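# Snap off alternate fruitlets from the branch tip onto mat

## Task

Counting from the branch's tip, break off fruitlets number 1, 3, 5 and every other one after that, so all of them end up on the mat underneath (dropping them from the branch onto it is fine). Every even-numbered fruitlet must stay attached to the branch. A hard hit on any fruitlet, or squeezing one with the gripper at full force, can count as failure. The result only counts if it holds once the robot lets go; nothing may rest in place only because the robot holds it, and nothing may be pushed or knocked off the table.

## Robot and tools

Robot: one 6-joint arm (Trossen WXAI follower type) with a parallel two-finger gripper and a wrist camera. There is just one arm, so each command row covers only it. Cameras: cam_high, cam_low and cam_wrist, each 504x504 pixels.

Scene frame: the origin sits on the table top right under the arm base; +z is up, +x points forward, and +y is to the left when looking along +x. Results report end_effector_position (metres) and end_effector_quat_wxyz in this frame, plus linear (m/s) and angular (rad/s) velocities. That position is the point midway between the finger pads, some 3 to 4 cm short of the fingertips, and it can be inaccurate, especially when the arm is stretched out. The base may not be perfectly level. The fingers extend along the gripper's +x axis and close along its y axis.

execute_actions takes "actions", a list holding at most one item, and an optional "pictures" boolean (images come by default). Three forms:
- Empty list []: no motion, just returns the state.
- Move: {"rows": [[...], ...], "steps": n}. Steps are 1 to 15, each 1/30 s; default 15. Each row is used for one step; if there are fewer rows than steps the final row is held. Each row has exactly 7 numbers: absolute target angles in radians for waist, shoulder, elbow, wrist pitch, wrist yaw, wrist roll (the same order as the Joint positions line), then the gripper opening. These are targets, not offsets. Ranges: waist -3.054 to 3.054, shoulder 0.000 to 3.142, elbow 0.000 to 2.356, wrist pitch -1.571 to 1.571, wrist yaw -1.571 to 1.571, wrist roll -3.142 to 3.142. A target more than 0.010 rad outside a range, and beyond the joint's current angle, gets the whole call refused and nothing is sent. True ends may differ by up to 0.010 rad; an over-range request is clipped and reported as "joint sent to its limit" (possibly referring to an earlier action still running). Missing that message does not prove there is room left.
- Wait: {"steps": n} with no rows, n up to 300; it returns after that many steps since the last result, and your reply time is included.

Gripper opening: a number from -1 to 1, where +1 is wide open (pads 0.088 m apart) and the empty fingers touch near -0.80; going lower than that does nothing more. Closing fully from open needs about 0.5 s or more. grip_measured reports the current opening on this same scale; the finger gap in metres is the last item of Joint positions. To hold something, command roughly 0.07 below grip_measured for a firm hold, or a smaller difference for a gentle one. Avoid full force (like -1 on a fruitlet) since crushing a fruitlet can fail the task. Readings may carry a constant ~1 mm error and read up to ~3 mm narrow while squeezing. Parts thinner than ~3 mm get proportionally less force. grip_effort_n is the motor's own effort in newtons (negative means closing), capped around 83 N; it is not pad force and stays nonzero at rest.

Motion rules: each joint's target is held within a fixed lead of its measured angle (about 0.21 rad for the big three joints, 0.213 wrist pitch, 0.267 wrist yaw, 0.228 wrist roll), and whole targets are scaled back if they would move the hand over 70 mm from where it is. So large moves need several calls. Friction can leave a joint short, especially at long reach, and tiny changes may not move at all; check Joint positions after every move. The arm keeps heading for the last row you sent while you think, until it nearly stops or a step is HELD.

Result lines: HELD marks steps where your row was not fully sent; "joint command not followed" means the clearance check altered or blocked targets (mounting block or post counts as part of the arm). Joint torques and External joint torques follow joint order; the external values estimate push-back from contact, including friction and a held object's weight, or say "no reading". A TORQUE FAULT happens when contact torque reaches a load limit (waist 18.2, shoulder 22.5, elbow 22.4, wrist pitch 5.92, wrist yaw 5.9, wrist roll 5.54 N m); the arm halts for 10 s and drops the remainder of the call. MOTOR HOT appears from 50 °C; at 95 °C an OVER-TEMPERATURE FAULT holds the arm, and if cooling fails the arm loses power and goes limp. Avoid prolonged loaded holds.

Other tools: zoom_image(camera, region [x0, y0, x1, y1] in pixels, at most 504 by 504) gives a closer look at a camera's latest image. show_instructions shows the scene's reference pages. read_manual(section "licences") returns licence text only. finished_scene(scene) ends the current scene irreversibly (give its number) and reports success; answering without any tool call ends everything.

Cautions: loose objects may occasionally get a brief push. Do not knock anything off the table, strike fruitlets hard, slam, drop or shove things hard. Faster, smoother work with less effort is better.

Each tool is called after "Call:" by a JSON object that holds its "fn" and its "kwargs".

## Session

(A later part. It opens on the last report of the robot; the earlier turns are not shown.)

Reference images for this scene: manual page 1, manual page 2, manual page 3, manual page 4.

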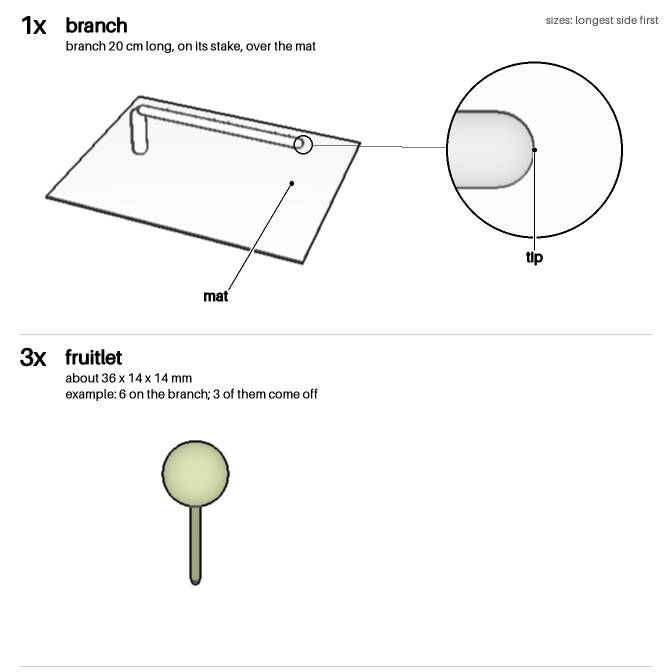

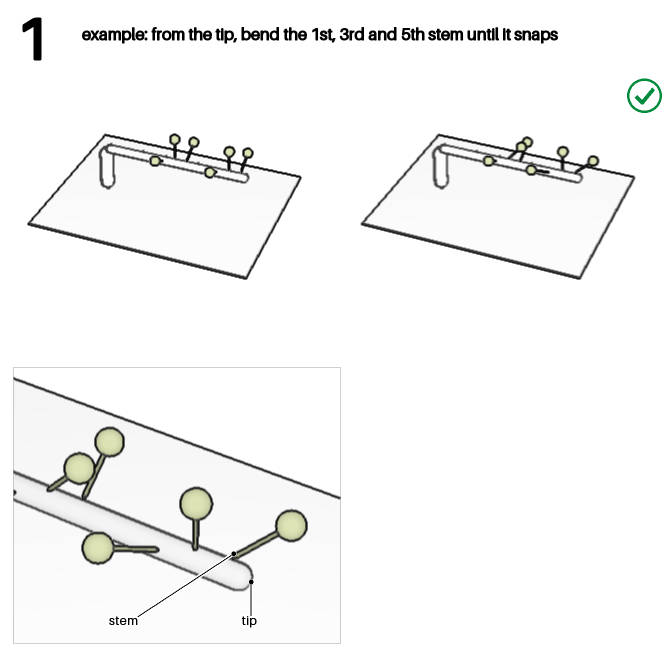

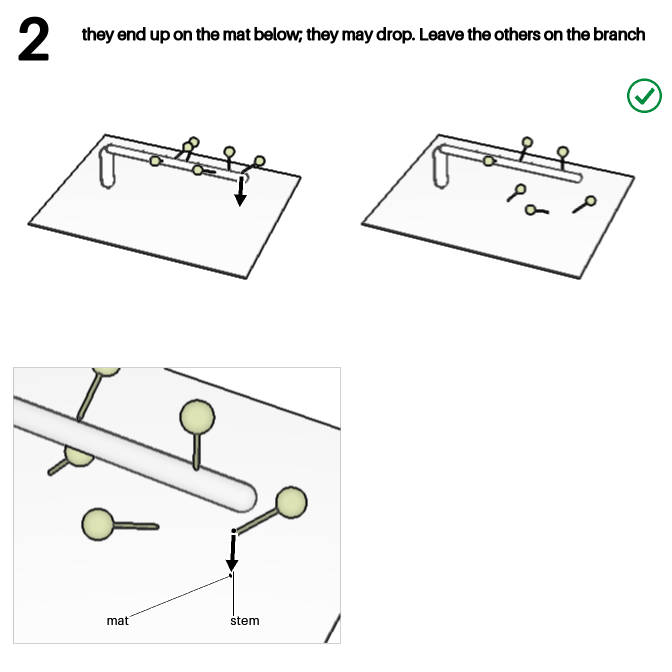

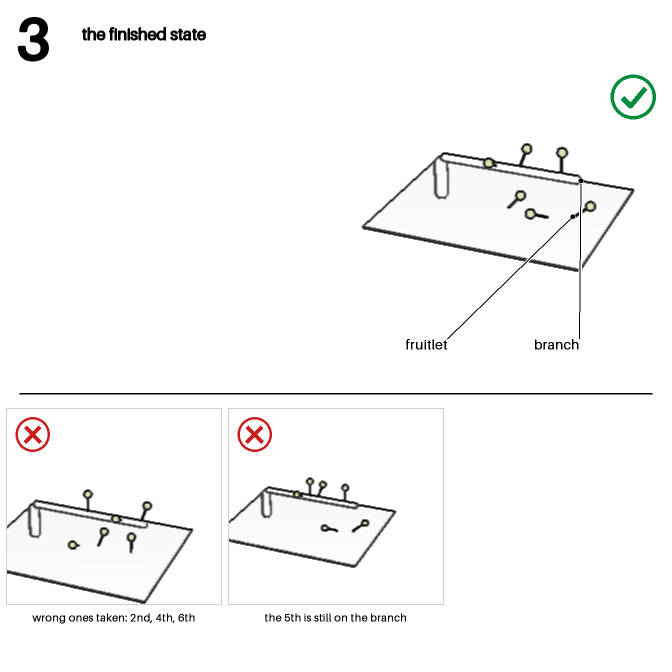

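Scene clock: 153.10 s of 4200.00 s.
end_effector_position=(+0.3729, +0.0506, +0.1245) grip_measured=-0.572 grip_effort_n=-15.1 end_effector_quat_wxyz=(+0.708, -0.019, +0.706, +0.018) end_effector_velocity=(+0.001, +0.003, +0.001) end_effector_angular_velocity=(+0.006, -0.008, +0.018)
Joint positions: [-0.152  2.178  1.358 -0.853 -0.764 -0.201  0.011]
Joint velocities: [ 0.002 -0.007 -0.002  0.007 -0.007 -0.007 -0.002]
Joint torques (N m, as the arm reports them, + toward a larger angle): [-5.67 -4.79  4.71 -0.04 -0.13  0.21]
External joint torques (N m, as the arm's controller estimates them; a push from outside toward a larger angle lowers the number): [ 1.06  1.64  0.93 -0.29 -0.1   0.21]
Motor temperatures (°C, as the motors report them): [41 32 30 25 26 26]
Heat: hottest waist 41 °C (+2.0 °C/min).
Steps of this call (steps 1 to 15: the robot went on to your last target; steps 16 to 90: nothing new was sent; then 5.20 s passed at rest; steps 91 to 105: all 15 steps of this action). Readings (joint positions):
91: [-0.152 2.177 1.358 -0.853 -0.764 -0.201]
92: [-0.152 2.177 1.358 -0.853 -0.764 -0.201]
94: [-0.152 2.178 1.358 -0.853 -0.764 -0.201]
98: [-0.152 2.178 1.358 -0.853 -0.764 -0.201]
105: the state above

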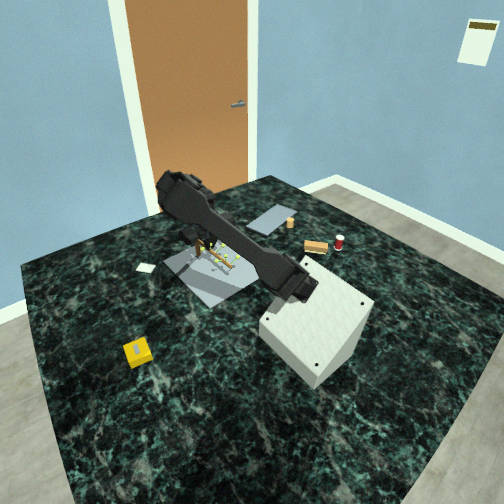

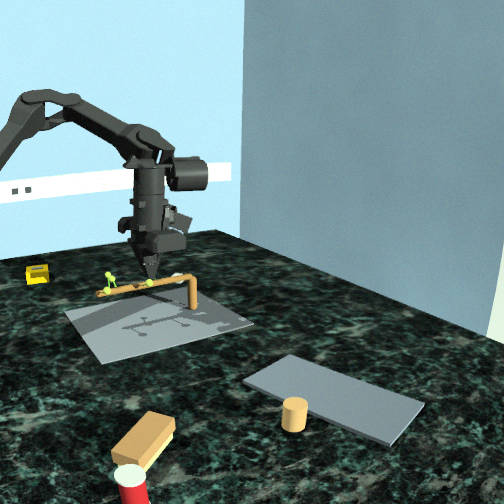

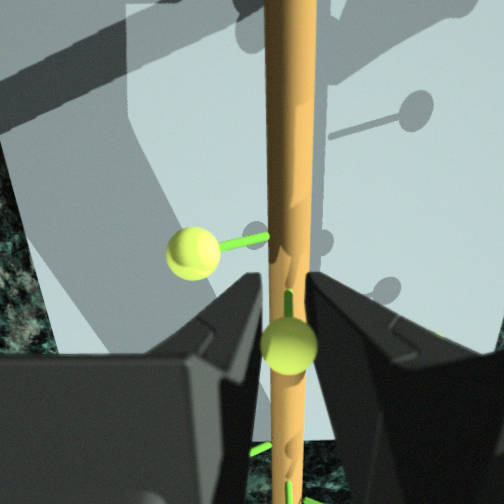

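Call:
{"fn": "execute_actions", "kwargs": {"actions": [{"rows":[[-0.152,2.190,1.365,-0.855,-0.767,-0.195,-0.59],[-0.152,2.190,1.365,-0.855,-0.767,-0.195,-0.59],[-0.152,2.190,1.365,-0.855,-0.767,-0.195,-0.60]],"steps":10}]}}

Scene clock: 160.70 s of 4200.00 s.
end_effector_position=(+0.3729, +0.0506, +0.1245) grip_measured=-0.595 grip_effort_n=-22.1 end_effector_quat_wxyz=(+0.708, -0.019, +0.706, +0.018) end_effector_velocity=(-0.003, -0.002, +0.000) end_effector_angular_velocity=(-0.006, +0.008, -0.003)
Joint positions: [-0.152  2.178  1.358 -0.853 -0.764 -0.201  0.01 ]
Joint velocities: [-0.002 -0.002 -0.007 -0.007  0.007 -0.007 -0.001]
Joint torques (N m, as the arm reports them, + toward a larger angle): [-5.68 -4.83  4.68 -0.04 -0.13  0.21]
External joint torques (N m, as the arm's controller estimates them; a push from outside toward a larger angle lowers the number): [ 1.06  1.5   1.   -0.27 -0.11  0.21]
Motor temperatures (°C, as the motors report them): [41 31 30 25 26 26]
Heat: hottest waist 41 °C (+1.0 °C/min).
Steps of this call (steps 1 to 15: the robot went on to your last target; steps 16 to 90: nothing new was sent; then 4.27 s passed at rest; steps 91 to 100: all 10 steps of this action). Readings (joint positions):
91: [-0.152 2.178 1.358 -0.853 -0.764 -0.201]
92: [-0.152 2.178 1.358 -0.853 -0.764 -0.201]
94: [-0.152 2.178 1.358 -0.853 -0.764 -0.201]
98: [-0.152 2.178 1.358 -0.853 -0.764 -0.201]
100: the state above

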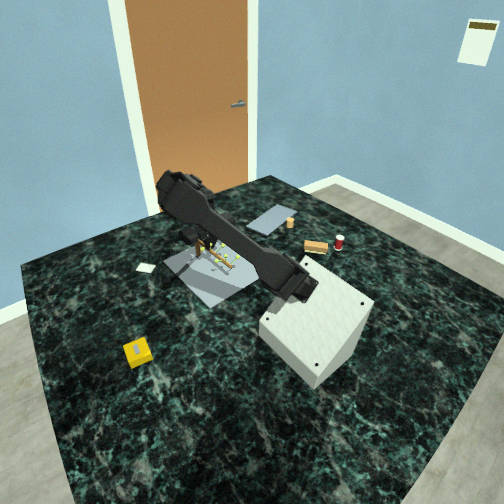

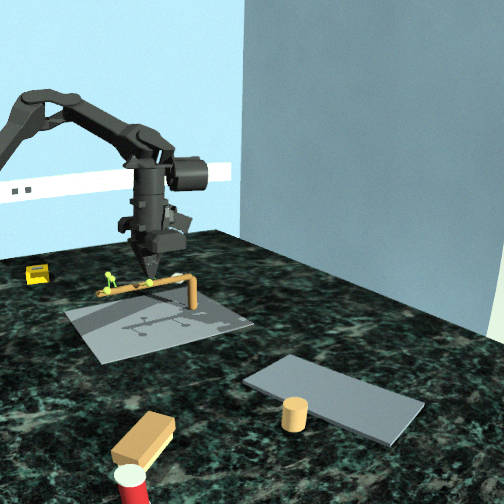

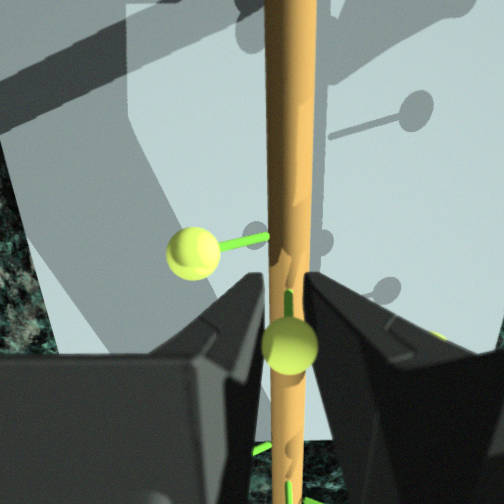

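Call:
{"fn": "execute_actions", "kwargs": {"actions": [{"rows":[[-0.152,2.190,1.365,-0.855,-0.767,-0.195,-0.61]],"steps":8}]}}

Scene clock: 171.83 s of 4200.00 s.
end_effector_position=(+0.3729, +0.0506, +0.1245) grip_measured=-0.604 grip_effort_n=-29.1 end_effector_quat_wxyz=(+0.708, -0.019, +0.706, +0.018) end_effector_velocity=(-0.002, +0.001, -0.002) end_effector_angular_velocity=(+0.009, +0.009, +0.015)
Joint positions: [-0.152  2.178  1.358 -0.853 -0.764 -0.201  0.009]
Joint velocities: [ 0.002  0.002 -0.002 -0.007 -0.007 -0.022 -0.001]
Joint torques (N m, as the arm reports them, + toward a larger angle): [-5.66 -4.82  4.67 -0.04 -0.13  0.21]
External joint torques (N m, as the arm's controller estimates them; a push from outside toward a larger angle lowers the number): [ 1.07  1.49  0.98 -0.28 -0.11  0.21]
Motor temperatures (°C, as the motors report them): [42 31 30 25 26 26]
Heat: hottest waist 42 °C (+2.0 °C/min).
Steps of this call (steps 1 to 15: the robot went on to your last target; steps 16 to 90: nothing new was sent; then 7.87 s passed at rest; steps 91 to 98: all 8 steps of this action). Readings (joint positions):
91: [-0.152 2.178 1.358 -0.853 -0.764 -0.201]
92: [-0.152 2.178 1.358 -0.853 -0.764 -0.201]
94: [-0.152 2.178 1.358 -0.853 -0.764 -0.201]
98: the state above

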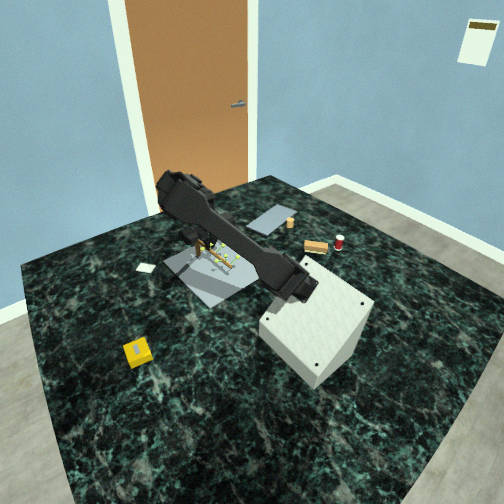

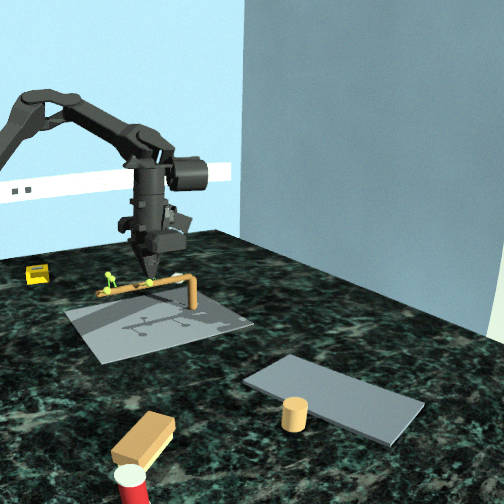

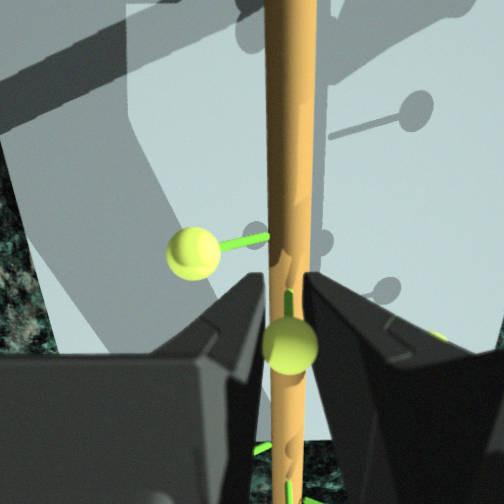

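Call:
{"fn": "execute_actions", "kwargs": {"actions": [{"rows":[[-0.152,2.170,1.352,-0.852,-0.767,-0.195,-0.618],[-0.152,2.162,1.341,-0.846,-0.767,-0.195,-0.618],[-0.152,2.156,1.330,-0.841,-0.767,-0.195,-0.618],[-0.152,2.150,1.320,-0.836,-0.767,-0.195,-0.618],[-0.152,2.144,1.310,-0.831,-0.767,-0.195,-0.618],[-0.152,2.138,1.300,-0.826,-0.767,-0.195,-0.618],[-0.152,2.132,1.290,-0.821,-0.767,-0.195,-0.618],[-0.152,2.126,1.280,-0.816,-0.767,-0.195,-0.618],[-0.152,2.120,1.270,-0.811,-0.767,-0.195,-0.618],[-0.152,2.114,1.260,-0.806,-0.767,-0.195,-0.618],[-0.152,2.108,1.250,-0.801,-0.767,-0.195,-0.618],[-0.152,2.102,1.240,-0.796,-0.767,-0.195,-0.618],[-0.152,2.096,1.230,-0.791,-0.767,-0.195,-0.618],[-0.152,2.090,1.220,-0.786,-0.767,-0.195,-0.618],[-0.152,2.085,1.210,-0.781,-0.767,-0.195,-0.618]],"steps":15}]}}

Call:
{"fn": "execute_actions", "kwargs": {"actions": [{"steps":8}]}}

Scene clock: 185.87 s of 4200.00 s.
end_effector_position=(+0.3523, +0.0517, +0.1212) grip_measured=-0.611 grip_effort_n=-35.6 end_effector_quat_wxyz=(+0.708, -0.021, +0.705, +0.020) end_effector_velocity=(-0.075, +0.013, +0.007) end_effector_angular_velocity=(-0.003, +0.026, -0.027)
Joint positions: [-0.15   2.114  1.244 -0.797 -0.764 -0.201  0.009]
Joint velocities: [-0.007 -0.242 -0.335  0.051  0.007 -0.007  0.   ]
Joint torques (N m, as the arm reports them, + toward a larger angle): [-5.45 -7.1   3.24  0.37 -0.12  0.21]
External joint torques (N m, as the arm's controller estimates them; a push from outside toward a larger angle lowers the number): [ 0.9  -1.15 -0.57 -0.03 -0.09  0.21]
Motor temperatures (°C, as the motors report them): [42 32 31 25 26 26]
Heat: hottest waist 42 °C (+2.0 °C/min).
Steps of this call (steps 1 to 15: the robot went on to your last target; steps 16 to 90: nothing new was sent; then 10.53 s passed at rest; steps 91 to 105: all 15 steps of this action). Readings (joint positions):
91: [-0.152 2.178 1.358 -0.853 -0.764 -0.201]
92: [-0.152 2.178 1.357 -0.853 -0.764 -0.201]
94: [-0.152 2.173 1.348 -0.846 -0.764 -0.201]
98: [-0.152 2.153 1.314 -0.826 -0.764 -0.201]
105: the state above

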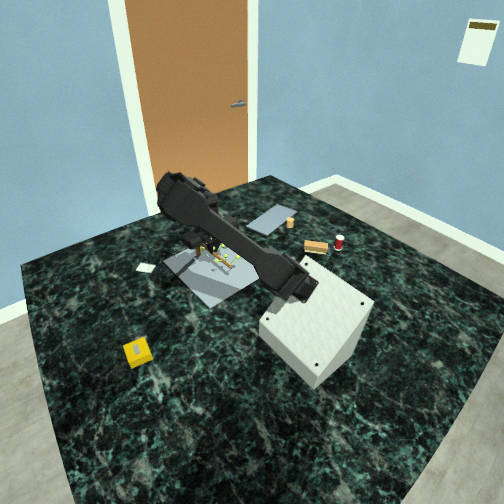

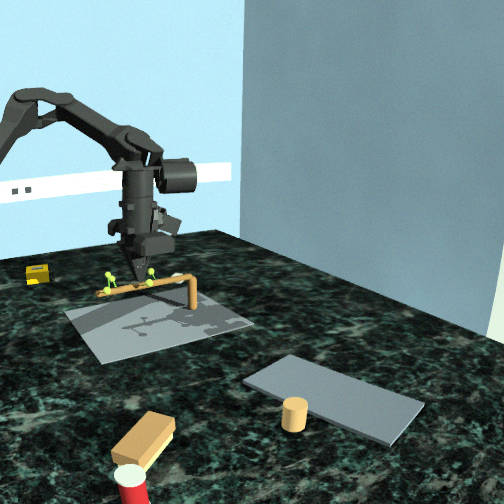

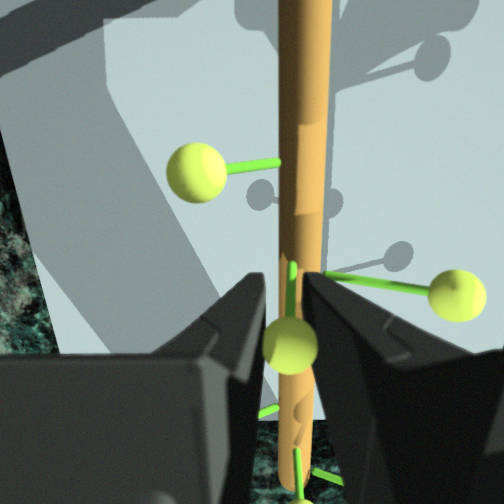

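Scene clock: 186.13 s of 4200.00 s.
end_effector_position=(+0.3481, +0.0525, +0.1214) grip_measured=-0.611 grip_effort_n=-35.6 end_effector_quat_wxyz=(+0.709, -0.022, +0.704, +0.021) end_effector_velocity=(-0.005, -0.000, -0.001) end_effector_angular_velocity=(+0.008, +0.003, +0.001)
Joint positions: [-0.15   2.097  1.219 -0.785 -0.764 -0.201  0.009]
Joint velocities: [-0.002 -0.007 -0.022  0.007 -0.007 -0.007 -0.   ]
Joint torques (N m, as the arm reports them, + toward a larger angle): [-5.44 -7.06  3.09  0.27 -0.12  0.21]
External joint torques (N m, as the arm's controller estimates them; a push from outside toward a larger angle lowers the number): [ 0.87 -1.12 -0.59  0.01 -0.09  0.21]
Motor temperatures (°C, as the motors report them): [42 32 31 25 26 26]
Heat: hottest waist 42 °C (+2.0 °C/min).
Steps of this call (steps 1 to 8: the robot went on to your last target). Readings (joint positions):
1: [-0.150 2.108 1.234 -0.795 -0.764 -0.201]
2: [-0.150 2.103 1.229 -0.792 -0.764 -0.201]
4: [-0.150 2.099 1.223 -0.787 -0.764 -0.201]
8: the state above

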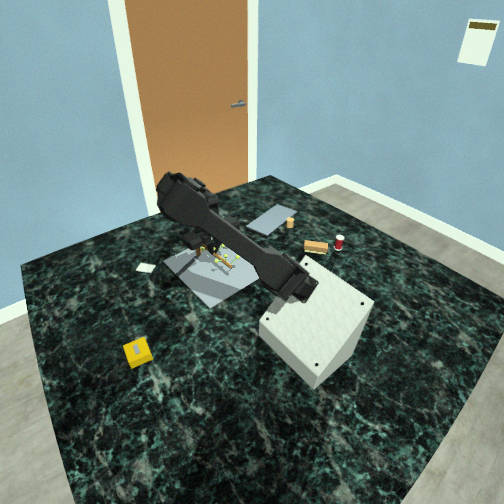

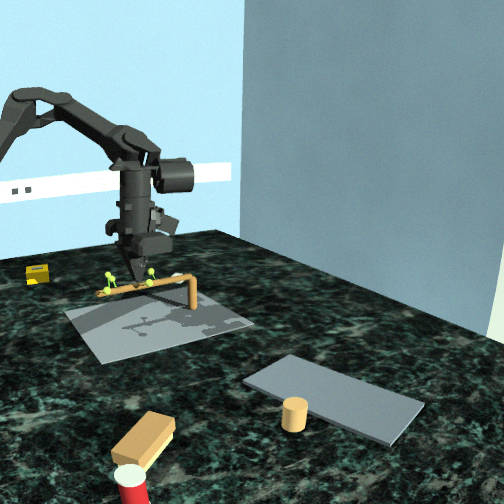

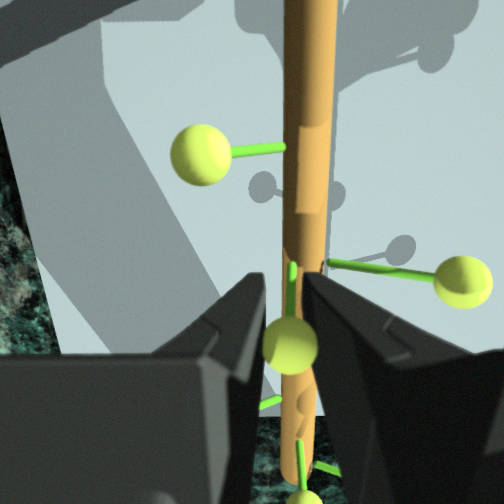

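Call:
{"fn": "execute_actions", "kwargs": {"actions": [{"rows":[[-0.14,2.075,1.215,-0.79,-0.767,-0.19,-0.618],[-0.125,2.06,1.215,-0.79,-0.767,-0.17,-0.618],[-0.11,2.045,1.215,-0.79,-0.767,-0.15,-0.618],[-0.095,2.03,1.215,-0.79,-0.767,-0.13,-0.618],[-0.075,2.022,1.21,-0.77,-0.767,-0.10,-0.618],[-0.055,2.018,1.203,-0.75,-0.767,-0.07,-0.618],[-0.035,2.015,1.196,-0.73,-0.767,-0.04,-0.618],[-0.015,2.012,1.19,-0.71,-0.767,-0.01,-0.618],[0.005,2.01,1.184,-0.69,-0.767,0.02,-0.618],[0.025,2.008,1.178,-0.67,-0.767,0.045,-0.618],[0.04,2.006,1.172,-0.65,-0.767,0.065,-0.618],[0.052,2.005,1.166,-0.635,-0.767,0.08,-0.618]],"steps":15}]}}

Call:
{"fn": "execute_actions", "kwargs": {"actions": [{"rows":[[0.052,2.005,1.166,-0.635,-0.767,0.08,-0.618],[0.052,2.005,1.166,-0.635,-0.767,0.08,-0.618],[0.052,2.005,1.166,-0.635,-0.767,0.08,-0.618],[0.052,2.005,1.166,-0.635,-0.767,0.08,-0.56],[0.052,2.005,1.166,-0.635,-0.767,0.08,-0.5],[0.052,2.005,1.166,-0.635,-0.767,0.08,-0.45]],"steps":13}]}}

Scene clock: 206.67 s of 4200.00 s.
end_effector_position=(+0.3452, +0.1136, +0.0868) grip_measured=-0.611 grip_effort_n=-35.6 end_effector_quat_wxyz=(+0.705, -0.023, +0.709, +0.022) end_effector_velocity=(-0.030, +0.029, -0.056) end_effector_angular_velocity=(+0.010, +0.085, -0.067)
Joint positions: [ 0.046  2.018  1.178 -0.654 -0.766  0.053  0.009]
Joint velocities: [ 0.173 -0.002 -0.105  0.154 -0.007  0.227 -0.   ]
Joint torques (N m, as the arm reports them, + toward a larger angle): [-5.8  -7.21  2.98  0.32 -0.06  0.22]
External joint torques (N m, as the arm's controller estimates them; a push from outside toward a larger angle lowers the number): [ 1.3  -0.99 -0.46  0.03 -0.11  0.21]
Motor temperatures (°C, as the motors report them): [42 33 30 25 26 26]
Heat: hottest waist 42 °C (+1.0 °C/min).
Steps of this call (steps 1 to 30: the robot went on to your last target; steps 31 to 90: nothing new was sent; then 17.03 s passed at rest; steps 91 to 105: all 15 steps of this action). Readings (joint positions):
91: [-0.149 2.095 1.217 -0.784 -0.764 -0.200]
92: [-0.147 2.091 1.217 -0.784 -0.764 -0.194]
94: [-0.134 2.077 1.217 -0.785 -0.764 -0.170]
98: [-0.070 2.035 1.211 -0.748 -0.764 -0.082]
105: the state above

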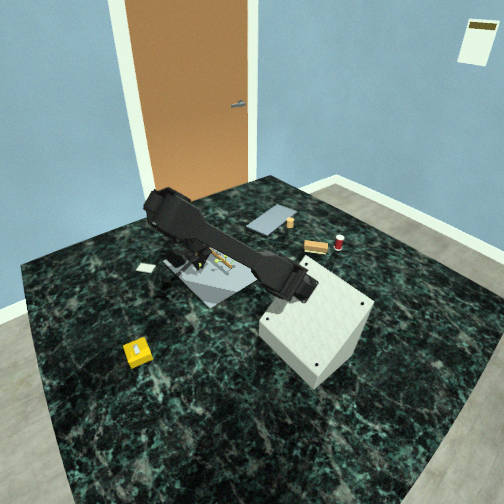

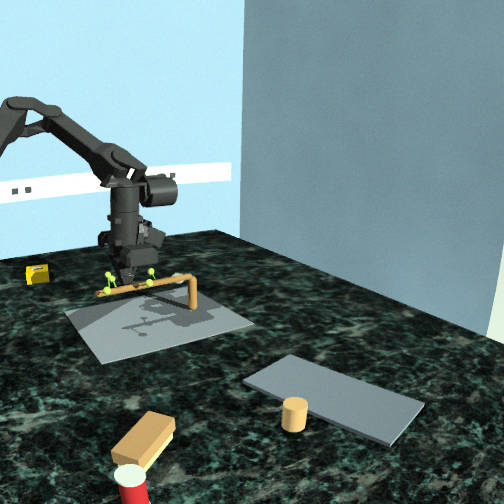

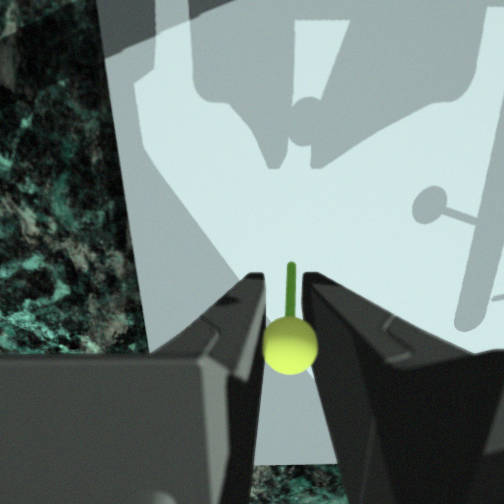

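Scene clock: 207.10 s of 4200.00 s.
end_effector_position=(+0.3459, +0.1147, +0.0851) grip_measured=-0.461 grip_effort_n=12.8 end_effector_quat_wxyz=(+0.707, -0.020, +0.707, +0.020) end_effector_velocity=(-0.000, +0.001, +0.002) end_effector_angular_velocity=(+0.007, +0.001, +0.004)
Joint positions: [ 0.051  2.016  1.173 -0.638 -0.766  0.073  0.016]
Joint velocities: [-0.002 -0.002  0.002 -0.007 -0.007 -0.007  0.005]
Joint torques (N m, as the arm reports them, + toward a larger angle): [-5.08 -7.22  2.7   0.27 -0.05  0.22]
External joint torques (N m, as the arm's controller estimates them; a push from outside toward a larger angle lowers the number): [ 1.08 -1.15 -0.58  0.02 -0.05  0.22]
Motor temperatures (°C, as the motors report them): [42 33 30 25 26 26]
Heat: hottest waist 42 °C (+1.0 °C/min).
Steps of this call (steps 1 to 13: all 13 steps of this action). Readings (joint positions):
1: [0.049 2.018 1.175 -0.650 -0.766 0.059]
2: [0.051 2.018 1.174 -0.647 -0.766 0.063]
4: [0.051 2.017 1.173 -0.642 -0.766 0.068]
8: [0.051 2.016 1.173 -0.639 -0.766 0.072]
13: the state above

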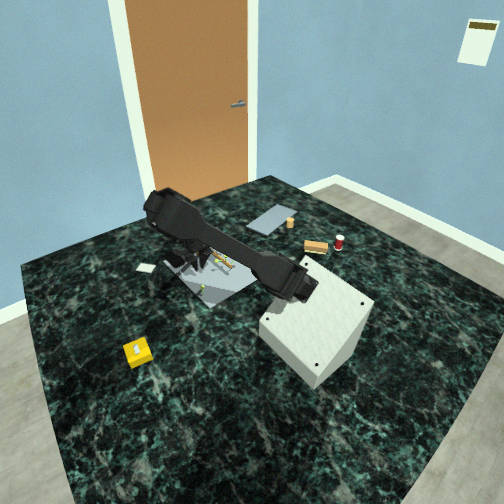

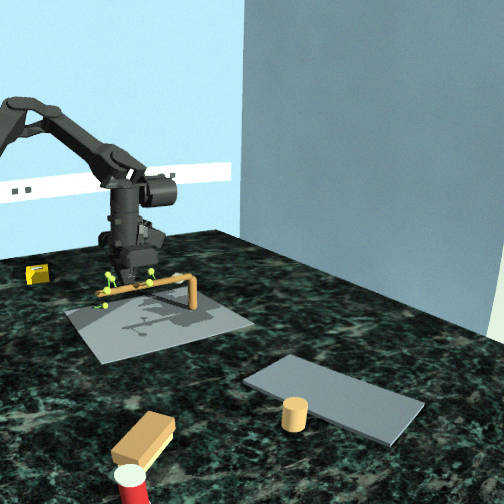

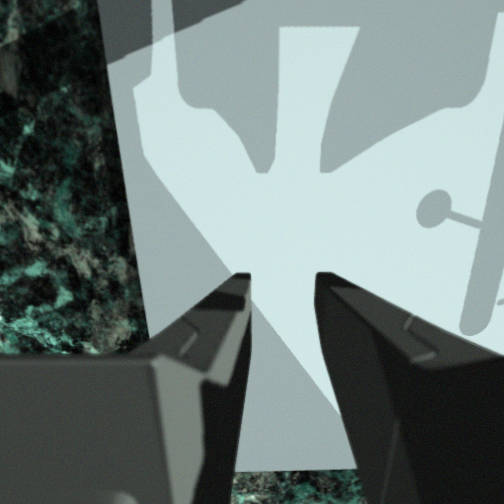

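Call:
{"fn": "zoom_image", "kwargs": {"camera": "cam_high", "region": [150,230,280,320]}}

Call:
{"fn": "execute_actions", "kwargs": {"actions": []}}

Call:
{"fn": "zoom_image", "kwargs": {"camera": "cam_high", "region": [150,230,280,320]}}

Region (150, 230, 280, 320) of cam_high's 504x504 image, scaled by 3.877, with more detail than that image has; it fills the top 349 rows of this view, and the rest is white.

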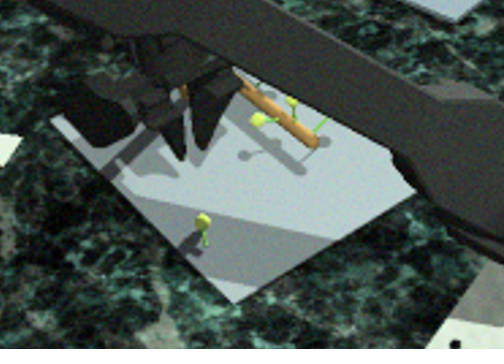

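Scene clock: 211.40 s of 4200.00 s.
end_effector_position=(+0.3460, +0.1147, +0.0851) grip_measured=-0.453 grip_effort_n=12.8 end_effector_quat_wxyz=(+0.707, -0.020, +0.707, +0.020) end_effector_velocity=(-0.004, +0.001, +0.002) end_effector_angular_velocity=(+0.006, +0.011, +0.008)
Joint positions: [ 0.051  2.016  1.173 -0.637 -0.766  0.074  0.017]
Joint velocities: [-0.002 -0.007 -0.002 -0.022 -0.007 -0.022 -0.   ]
Joint torques (N m, as the arm reports them, + toward a larger angle): [-5.07 -7.23  2.71  0.26 -0.05  0.21]
External joint torques (N m, as the arm's controller estimates them; a push from outside toward a larger angle lowers the number): [ 1.09 -1.12 -0.57  0.02 -0.04  0.22]
Motor temperatures (°C, as the motors report them): [42 33 30 25 26 26]
Heat: hottest waist 42 °C (+1.0 °C/min).
Steps of this call (steps 1 to 15: the robot went on to your last target; steps 16 to 90: nothing new was sent; then 1.30 s passed at rest). Readings (joint positions):
1: [0.051 2.016 1.173 -0.638 -0.766 0.073]
2: [0.051 2.016 1.173 -0.638 -0.766 0.073]
4: [0.051 2.016 1.173 -0.638 -0.766 0.073]
8: [0.051 2.016 1.173 -0.637 -0.766 0.074]
90: the state above
The arm was judged still, so your last target was given up. Only a new action makes it travel on or press farther. Fingers that are still opening or closing keep moving.

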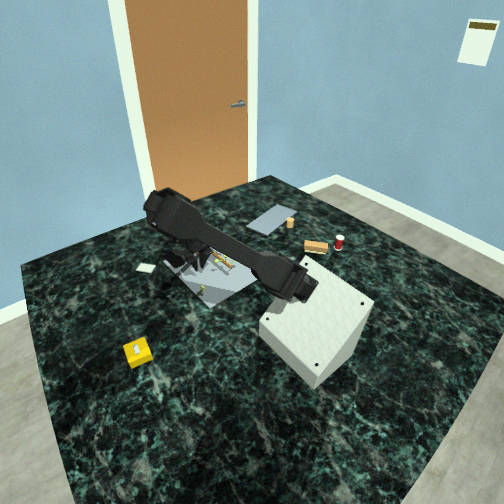

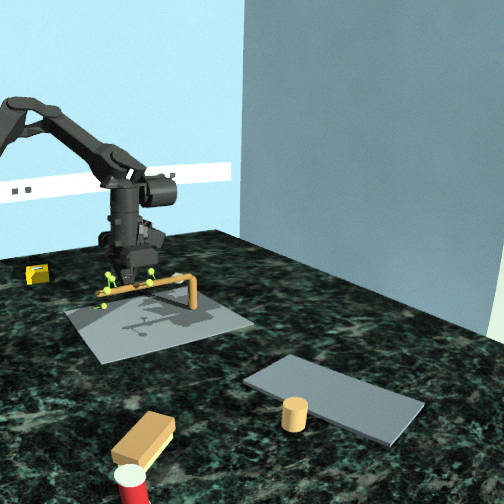

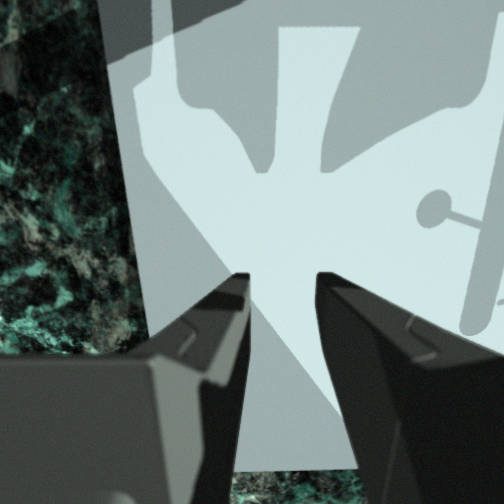

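Region (150, 230, 280, 320) of cam_high's 504x504 image, scaled by 3.877, with more detail than that image has; it fills the top 349 rows of this view, and the rest is white.

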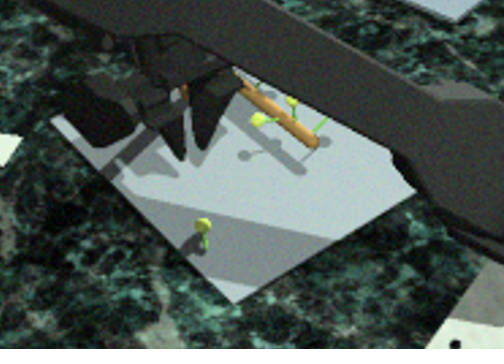

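Call:
{"fn": "execute_actions", "kwargs": {"actions": [{"rows":[[0.035,2.0,1.19,-0.69,-0.75,0.18,-0.45],[0.015,1.99,1.21,-0.74,-0.72,0.30,-0.45],[-0.005,1.975,1.23,-0.79,-0.69,0.42,-0.45],[-0.02,1.96,1.245,-0.84,-0.66,0.55,-0.45],[-0.03,1.94,1.25,-0.88,-0.63,0.68,-0.45],[-0.03,1.915,1.235,-0.89,-0.60,0.81,-0.45],[-0.025,1.89,1.21,-0.89,-0.57,0.94,-0.45],[-0.02,1.865,1.185,-0.885,-0.54,1.07,-0.45],[-0.012,1.84,1.16,-0.88,-0.51,1.20,-0.45],[-0.005,1.815,1.135,-0.87,-0.48,1.33,-0.45],[0.003,1.79,1.11,-0.86,-0.45,1.46,-0.45],[0.012,1.77,1.08,-0.851,-0.416,1.636,-0.45]],"steps":15}]}}

Call:
{"fn": "execute_actions", "kwargs": {"actions": [{"steps":12}]}}

Scene clock: 240.73 s of 4200.00 s.
end_effector_position=(+0.3083, +0.0922, +0.1437) grip_measured=-0.452 grip_effort_n=11.9 end_effector_quat_wxyz=(+0.679, +0.203, +0.577, -0.405) end_effector_velocity=(-0.081, -0.037, -0.015) end_effector_angular_velocity=(-0.310, -0.441, -1.735)
Joint positions: [ 0.006  1.792  1.109 -0.857 -0.449  0.96   0.017]
Joint velocities: [ 0.1   -0.159 -0.266 -0.007  0.315  1.824 -0.   ]
Joint torques (N m, as the arm reports them, + toward a larger angle): [-4.57 -5.74  3.19  0.28  0.43  0.22]
External joint torques (N m, as the arm's controller estimates them; a push from outside toward a larger angle lowers the number): [ 1.05 -1.07 -0.44 -0.09  0.11  0.21]
Motor temperatures (°C, as the motors report them): [41 35 30 25 26 26]
Heat: hottest waist 41 °C (-1.0 °C/min).
Steps of this call (steps 1 to 90: nothing new was sent; then 25.83 s passed at rest; steps 91 to 105: all 15 steps of this action). Readings (joint positions):
91: [0.050 2.016 1.175 -0.646 -0.765 0.100]
92: [0.047 2.014 1.181 -0.672 -0.756 0.152]
94: [0.027 2.004 1.199 -0.743 -0.717 0.277]
98: [-0.021 1.935 1.212 -0.846 -0.611 0.527]
105: the state above

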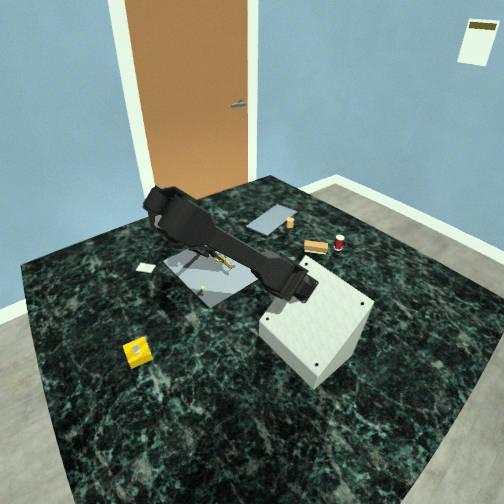

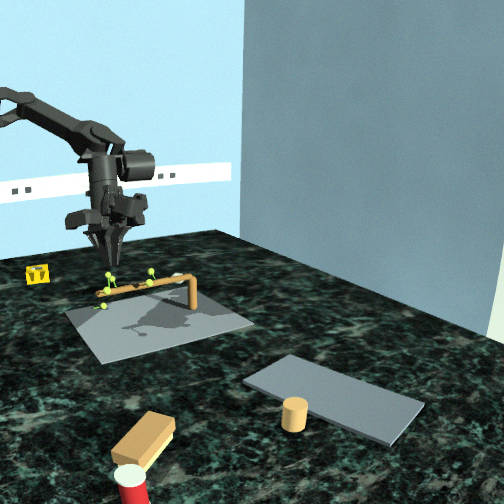

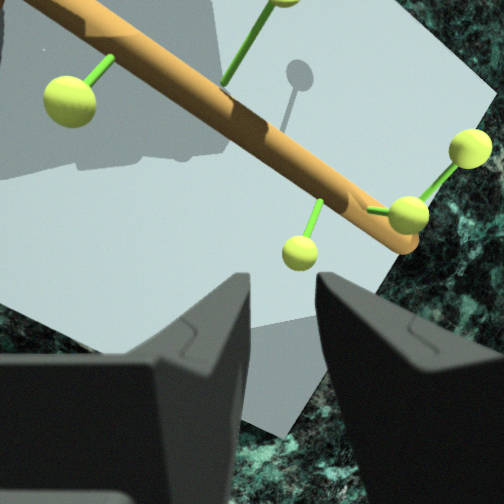

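Scene clock: 241.13 s of 4200.00 s.
end_effector_position=(+0.3031, +0.0877, +0.1435) grip_measured=-0.452 grip_effort_n=10.9 end_effector_quat_wxyz=(+0.588, +0.392, +0.418, -0.570) end_effector_velocity=(-0.004, -0.000, -0.000) end_effector_angular_velocity=(+0.007, -0.161, -0.471)
Joint positions: [ 0.009  1.781  1.088 -0.854 -0.42   1.584  0.017]
Joint velocities: [-0.002 -0.002 -0.007 -0.007 -0.007  0.491  0.   ]
Joint torques (N m, as the arm reports them, + toward a larger angle): [-4.17 -6.11  3.03  0.19  0.41  0.24]
External joint torques (N m, as the arm's controller estimates them; a push from outside toward a larger angle lowers the number): [ 0.98 -1.13 -0.55  0.02  0.12  0.21]
Motor temperatures (°C, as the motors report them): [41 35 30 25 26 26]
Heat: hottest waist 41 °C (-1.0 °C/min).
Steps of this call (steps 1 to 12: the robot went on to your last target). Readings (joint positions):
1: [0.008 1.789 1.102 -0.857 -0.441 1.022]
2: [0.009 1.788 1.097 -0.856 -0.434 1.084]
4: [0.009 1.786 1.091 -0.855 -0.426 1.208]
8: [0.009 1.782 1.088 -0.854 -0.421 1.456]
12: the state above

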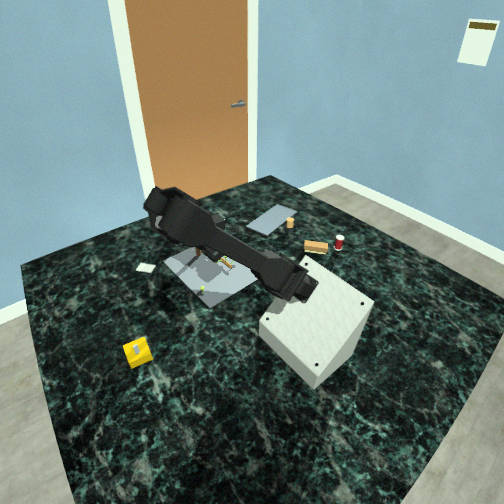

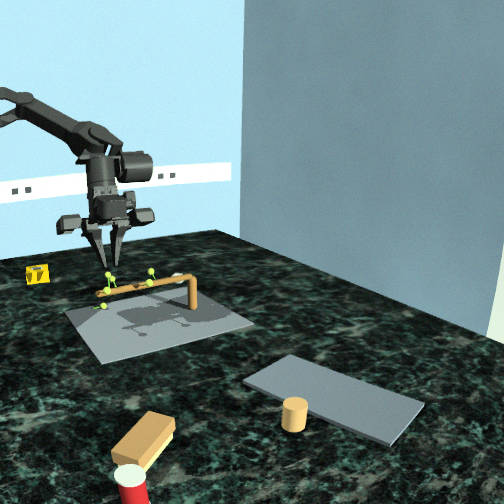

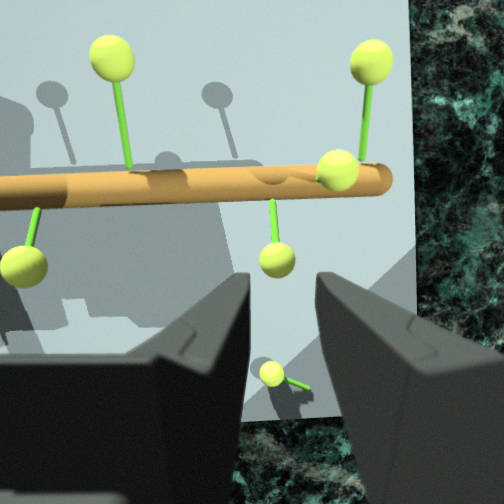

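Call:
{"fn": "execute_actions", "kwargs": {"actions": [{"rows":[[0.016,1.79,1.078,-0.835,-0.418,1.64,-0.42],[0.022,1.80,1.069,-0.815,-0.418,1.648,-0.42],[0.028,1.81,1.060,-0.795,-0.418,1.655,-0.42],[0.034,1.82,1.051,-0.775,-0.418,1.662,-0.42],[0.040,1.828,1.042,-0.756,-0.418,1.668,-0.42],[0.046,1.836,1.034,-0.738,-0.418,1.674,-0.42],[0.052,1.844,1.026,-0.72,-0.418,1.68,-0.42],[0.058,1.852,1.018,-0.705,-0.418,1.686,-0.42],[0.063,1.859,1.011,-0.692,-0.418,1.69,-0.42],[0.066,1.864,1.005,-0.681,-0.418,1.694,-0.42]],"steps":15}]}}

Scene clock: 256.53 s of 4200.00 s.
end_effector_position=(+0.3012, +0.0738, +0.1057) grip_measured=-0.423 grip_effort_n=12.8 end_effector_quat_wxyz=(+0.577, +0.404, +0.407, -0.582) end_effector_velocity=(+0.007, -0.001, -0.004) end_effector_angular_velocity=(+0.012, -0.038, +0.013)
Joint positions: [ 0.063  1.853  1.012 -0.691 -0.419  1.685  0.018]
Joint velocities: [ 0.002  0.002 -0.017  0.066 -0.007  0.022 -0.   ]
Joint torques (N m, as the arm reports them, + toward a larger angle): [-4.29 -4.07  2.74  0.19  0.34  0.22]
External joint torques (N m, as the arm's controller estimates them; a push from outside toward a larger angle lowers the number): [ 1.09  1.39 -0.55  0.05  0.04  0.21]
Motor temperatures (°C, as the motors report them): [40 34 30 25 26 26]
Heat: hottest waist 40 °C (-2.0 °C/min).
Steps of this call (steps 1 to 30: the robot went on to your last target; steps 31 to 90: nothing new was sent; then 11.90 s passed at rest; steps 91 to 105: all 15 steps of this action). Readings (joint positions):
91: [0.010 1.781 1.086 -0.850 -0.419 1.631]
92: [0.011 1.781 1.084 -0.840 -0.419 1.634]
94: [0.018 1.787 1.076 -0.813 -0.419 1.643]
98: [0.040 1.819 1.047 -0.749 -0.419 1.665]
105: the state above

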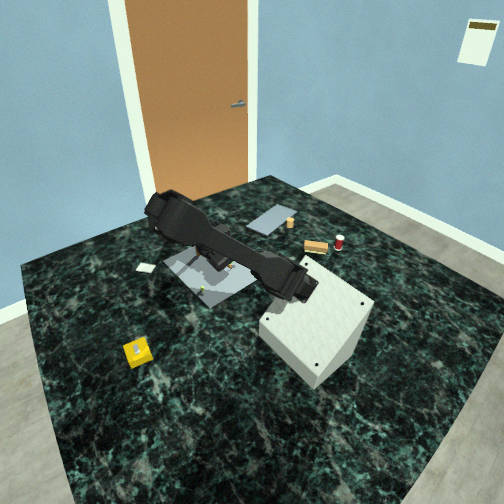

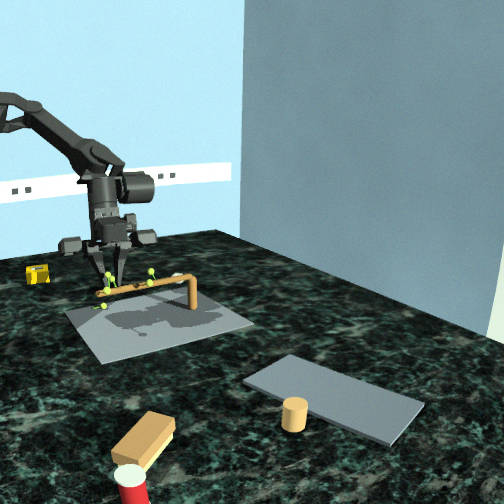

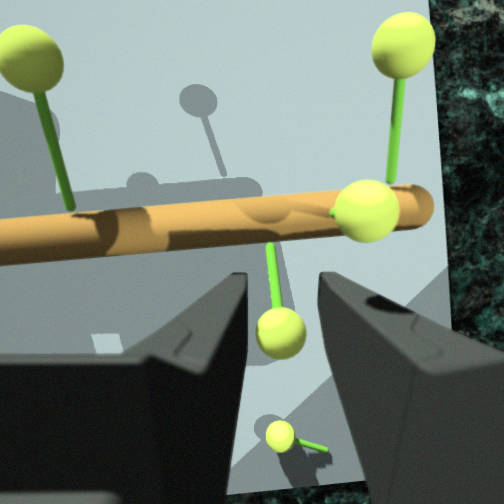

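Call:
{"fn": "execute_actions", "kwargs": {"actions": [{"rows":[[0.072,1.869,1.004,-0.672,-0.417,1.70,-0.42],[0.078,1.874,1.003,-0.663,-0.416,1.707,-0.42],[0.084,1.878,1.002,-0.654,-0.415,1.714,-0.42],[0.090,1.882,1.001,-0.646,-0.414,1.721,-0.42],[0.096,1.886,1.000,-0.638,-0.414,1.727,-0.42]],"steps":13}]}}

Scene clock: 268.77 s of 4200.00 s.
end_effector_position=(+0.3042, +0.0756, +0.0938) grip_measured=-0.423 grip_effort_n=12.8 end_effector_quat_wxyz=(+0.579, +0.405, +0.406, -0.579) end_effector_velocity=(+0.006, +0.001, +0.002) end_effector_angular_velocity=(+0.011, -0.021, +0.020)
Joint positions: [ 0.093  1.875  1.006 -0.642 -0.417  1.719  0.018]
Joint velocities: [-0.007 -0.002  0.002  0.022 -0.007 -0.007 -0.   ]
Joint torques (N m, as the arm reports them, + toward a larger angle): [-4.28 -4.01  2.56  0.14  0.41  0.23]
External joint torques (N m, as the arm's controller estimates them; a push from outside toward a larger angle lowers the number): [ 1.04  1.29 -0.45  0.02  0.11  0.22]
Motor temperatures (°C, as the motors report them): [40 33 30 25 26 26]
Heat: hottest waist 40 °C (-2.0 °C/min).
Steps of this call (steps 1 to 15: the robot went on to your last target; steps 16 to 90: nothing new was sent; then 8.80 s passed at rest; steps 91 to 103: all 13 steps of this action). Readings (joint positions):
91: [0.064 1.854 1.011 -0.682 -0.419 1.689]
92: [0.066 1.856 1.011 -0.677 -0.419 1.692]
94: [0.073 1.862 1.010 -0.665 -0.418 1.701]
98: [0.091 1.873 1.007 -0.647 -0.418 1.715]
103: the state above

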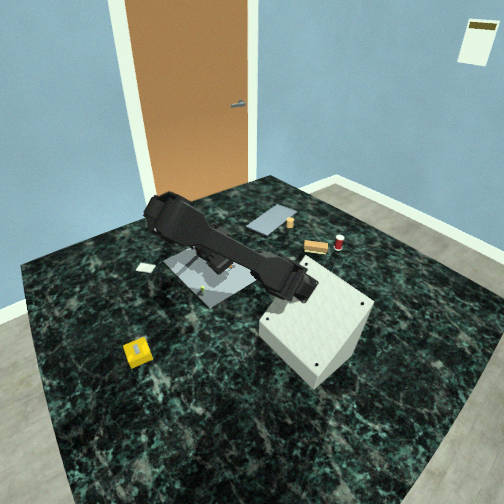

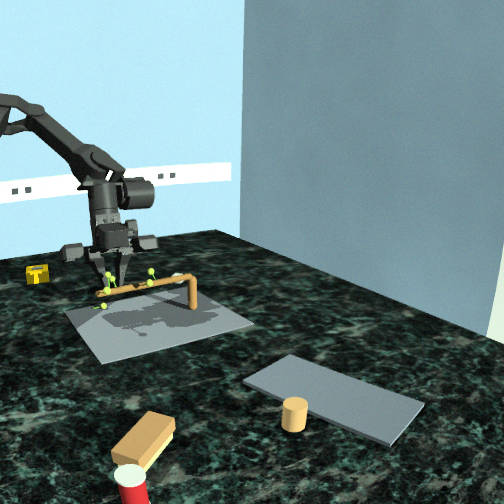

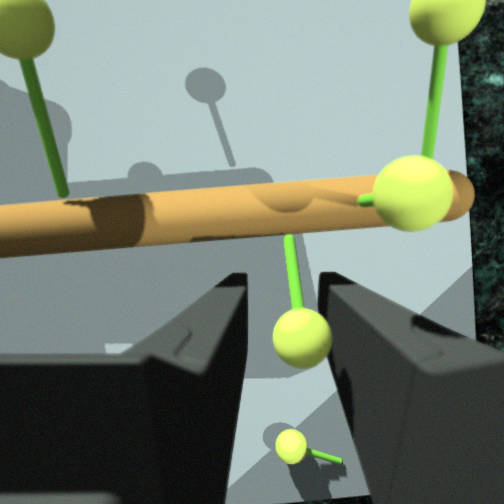

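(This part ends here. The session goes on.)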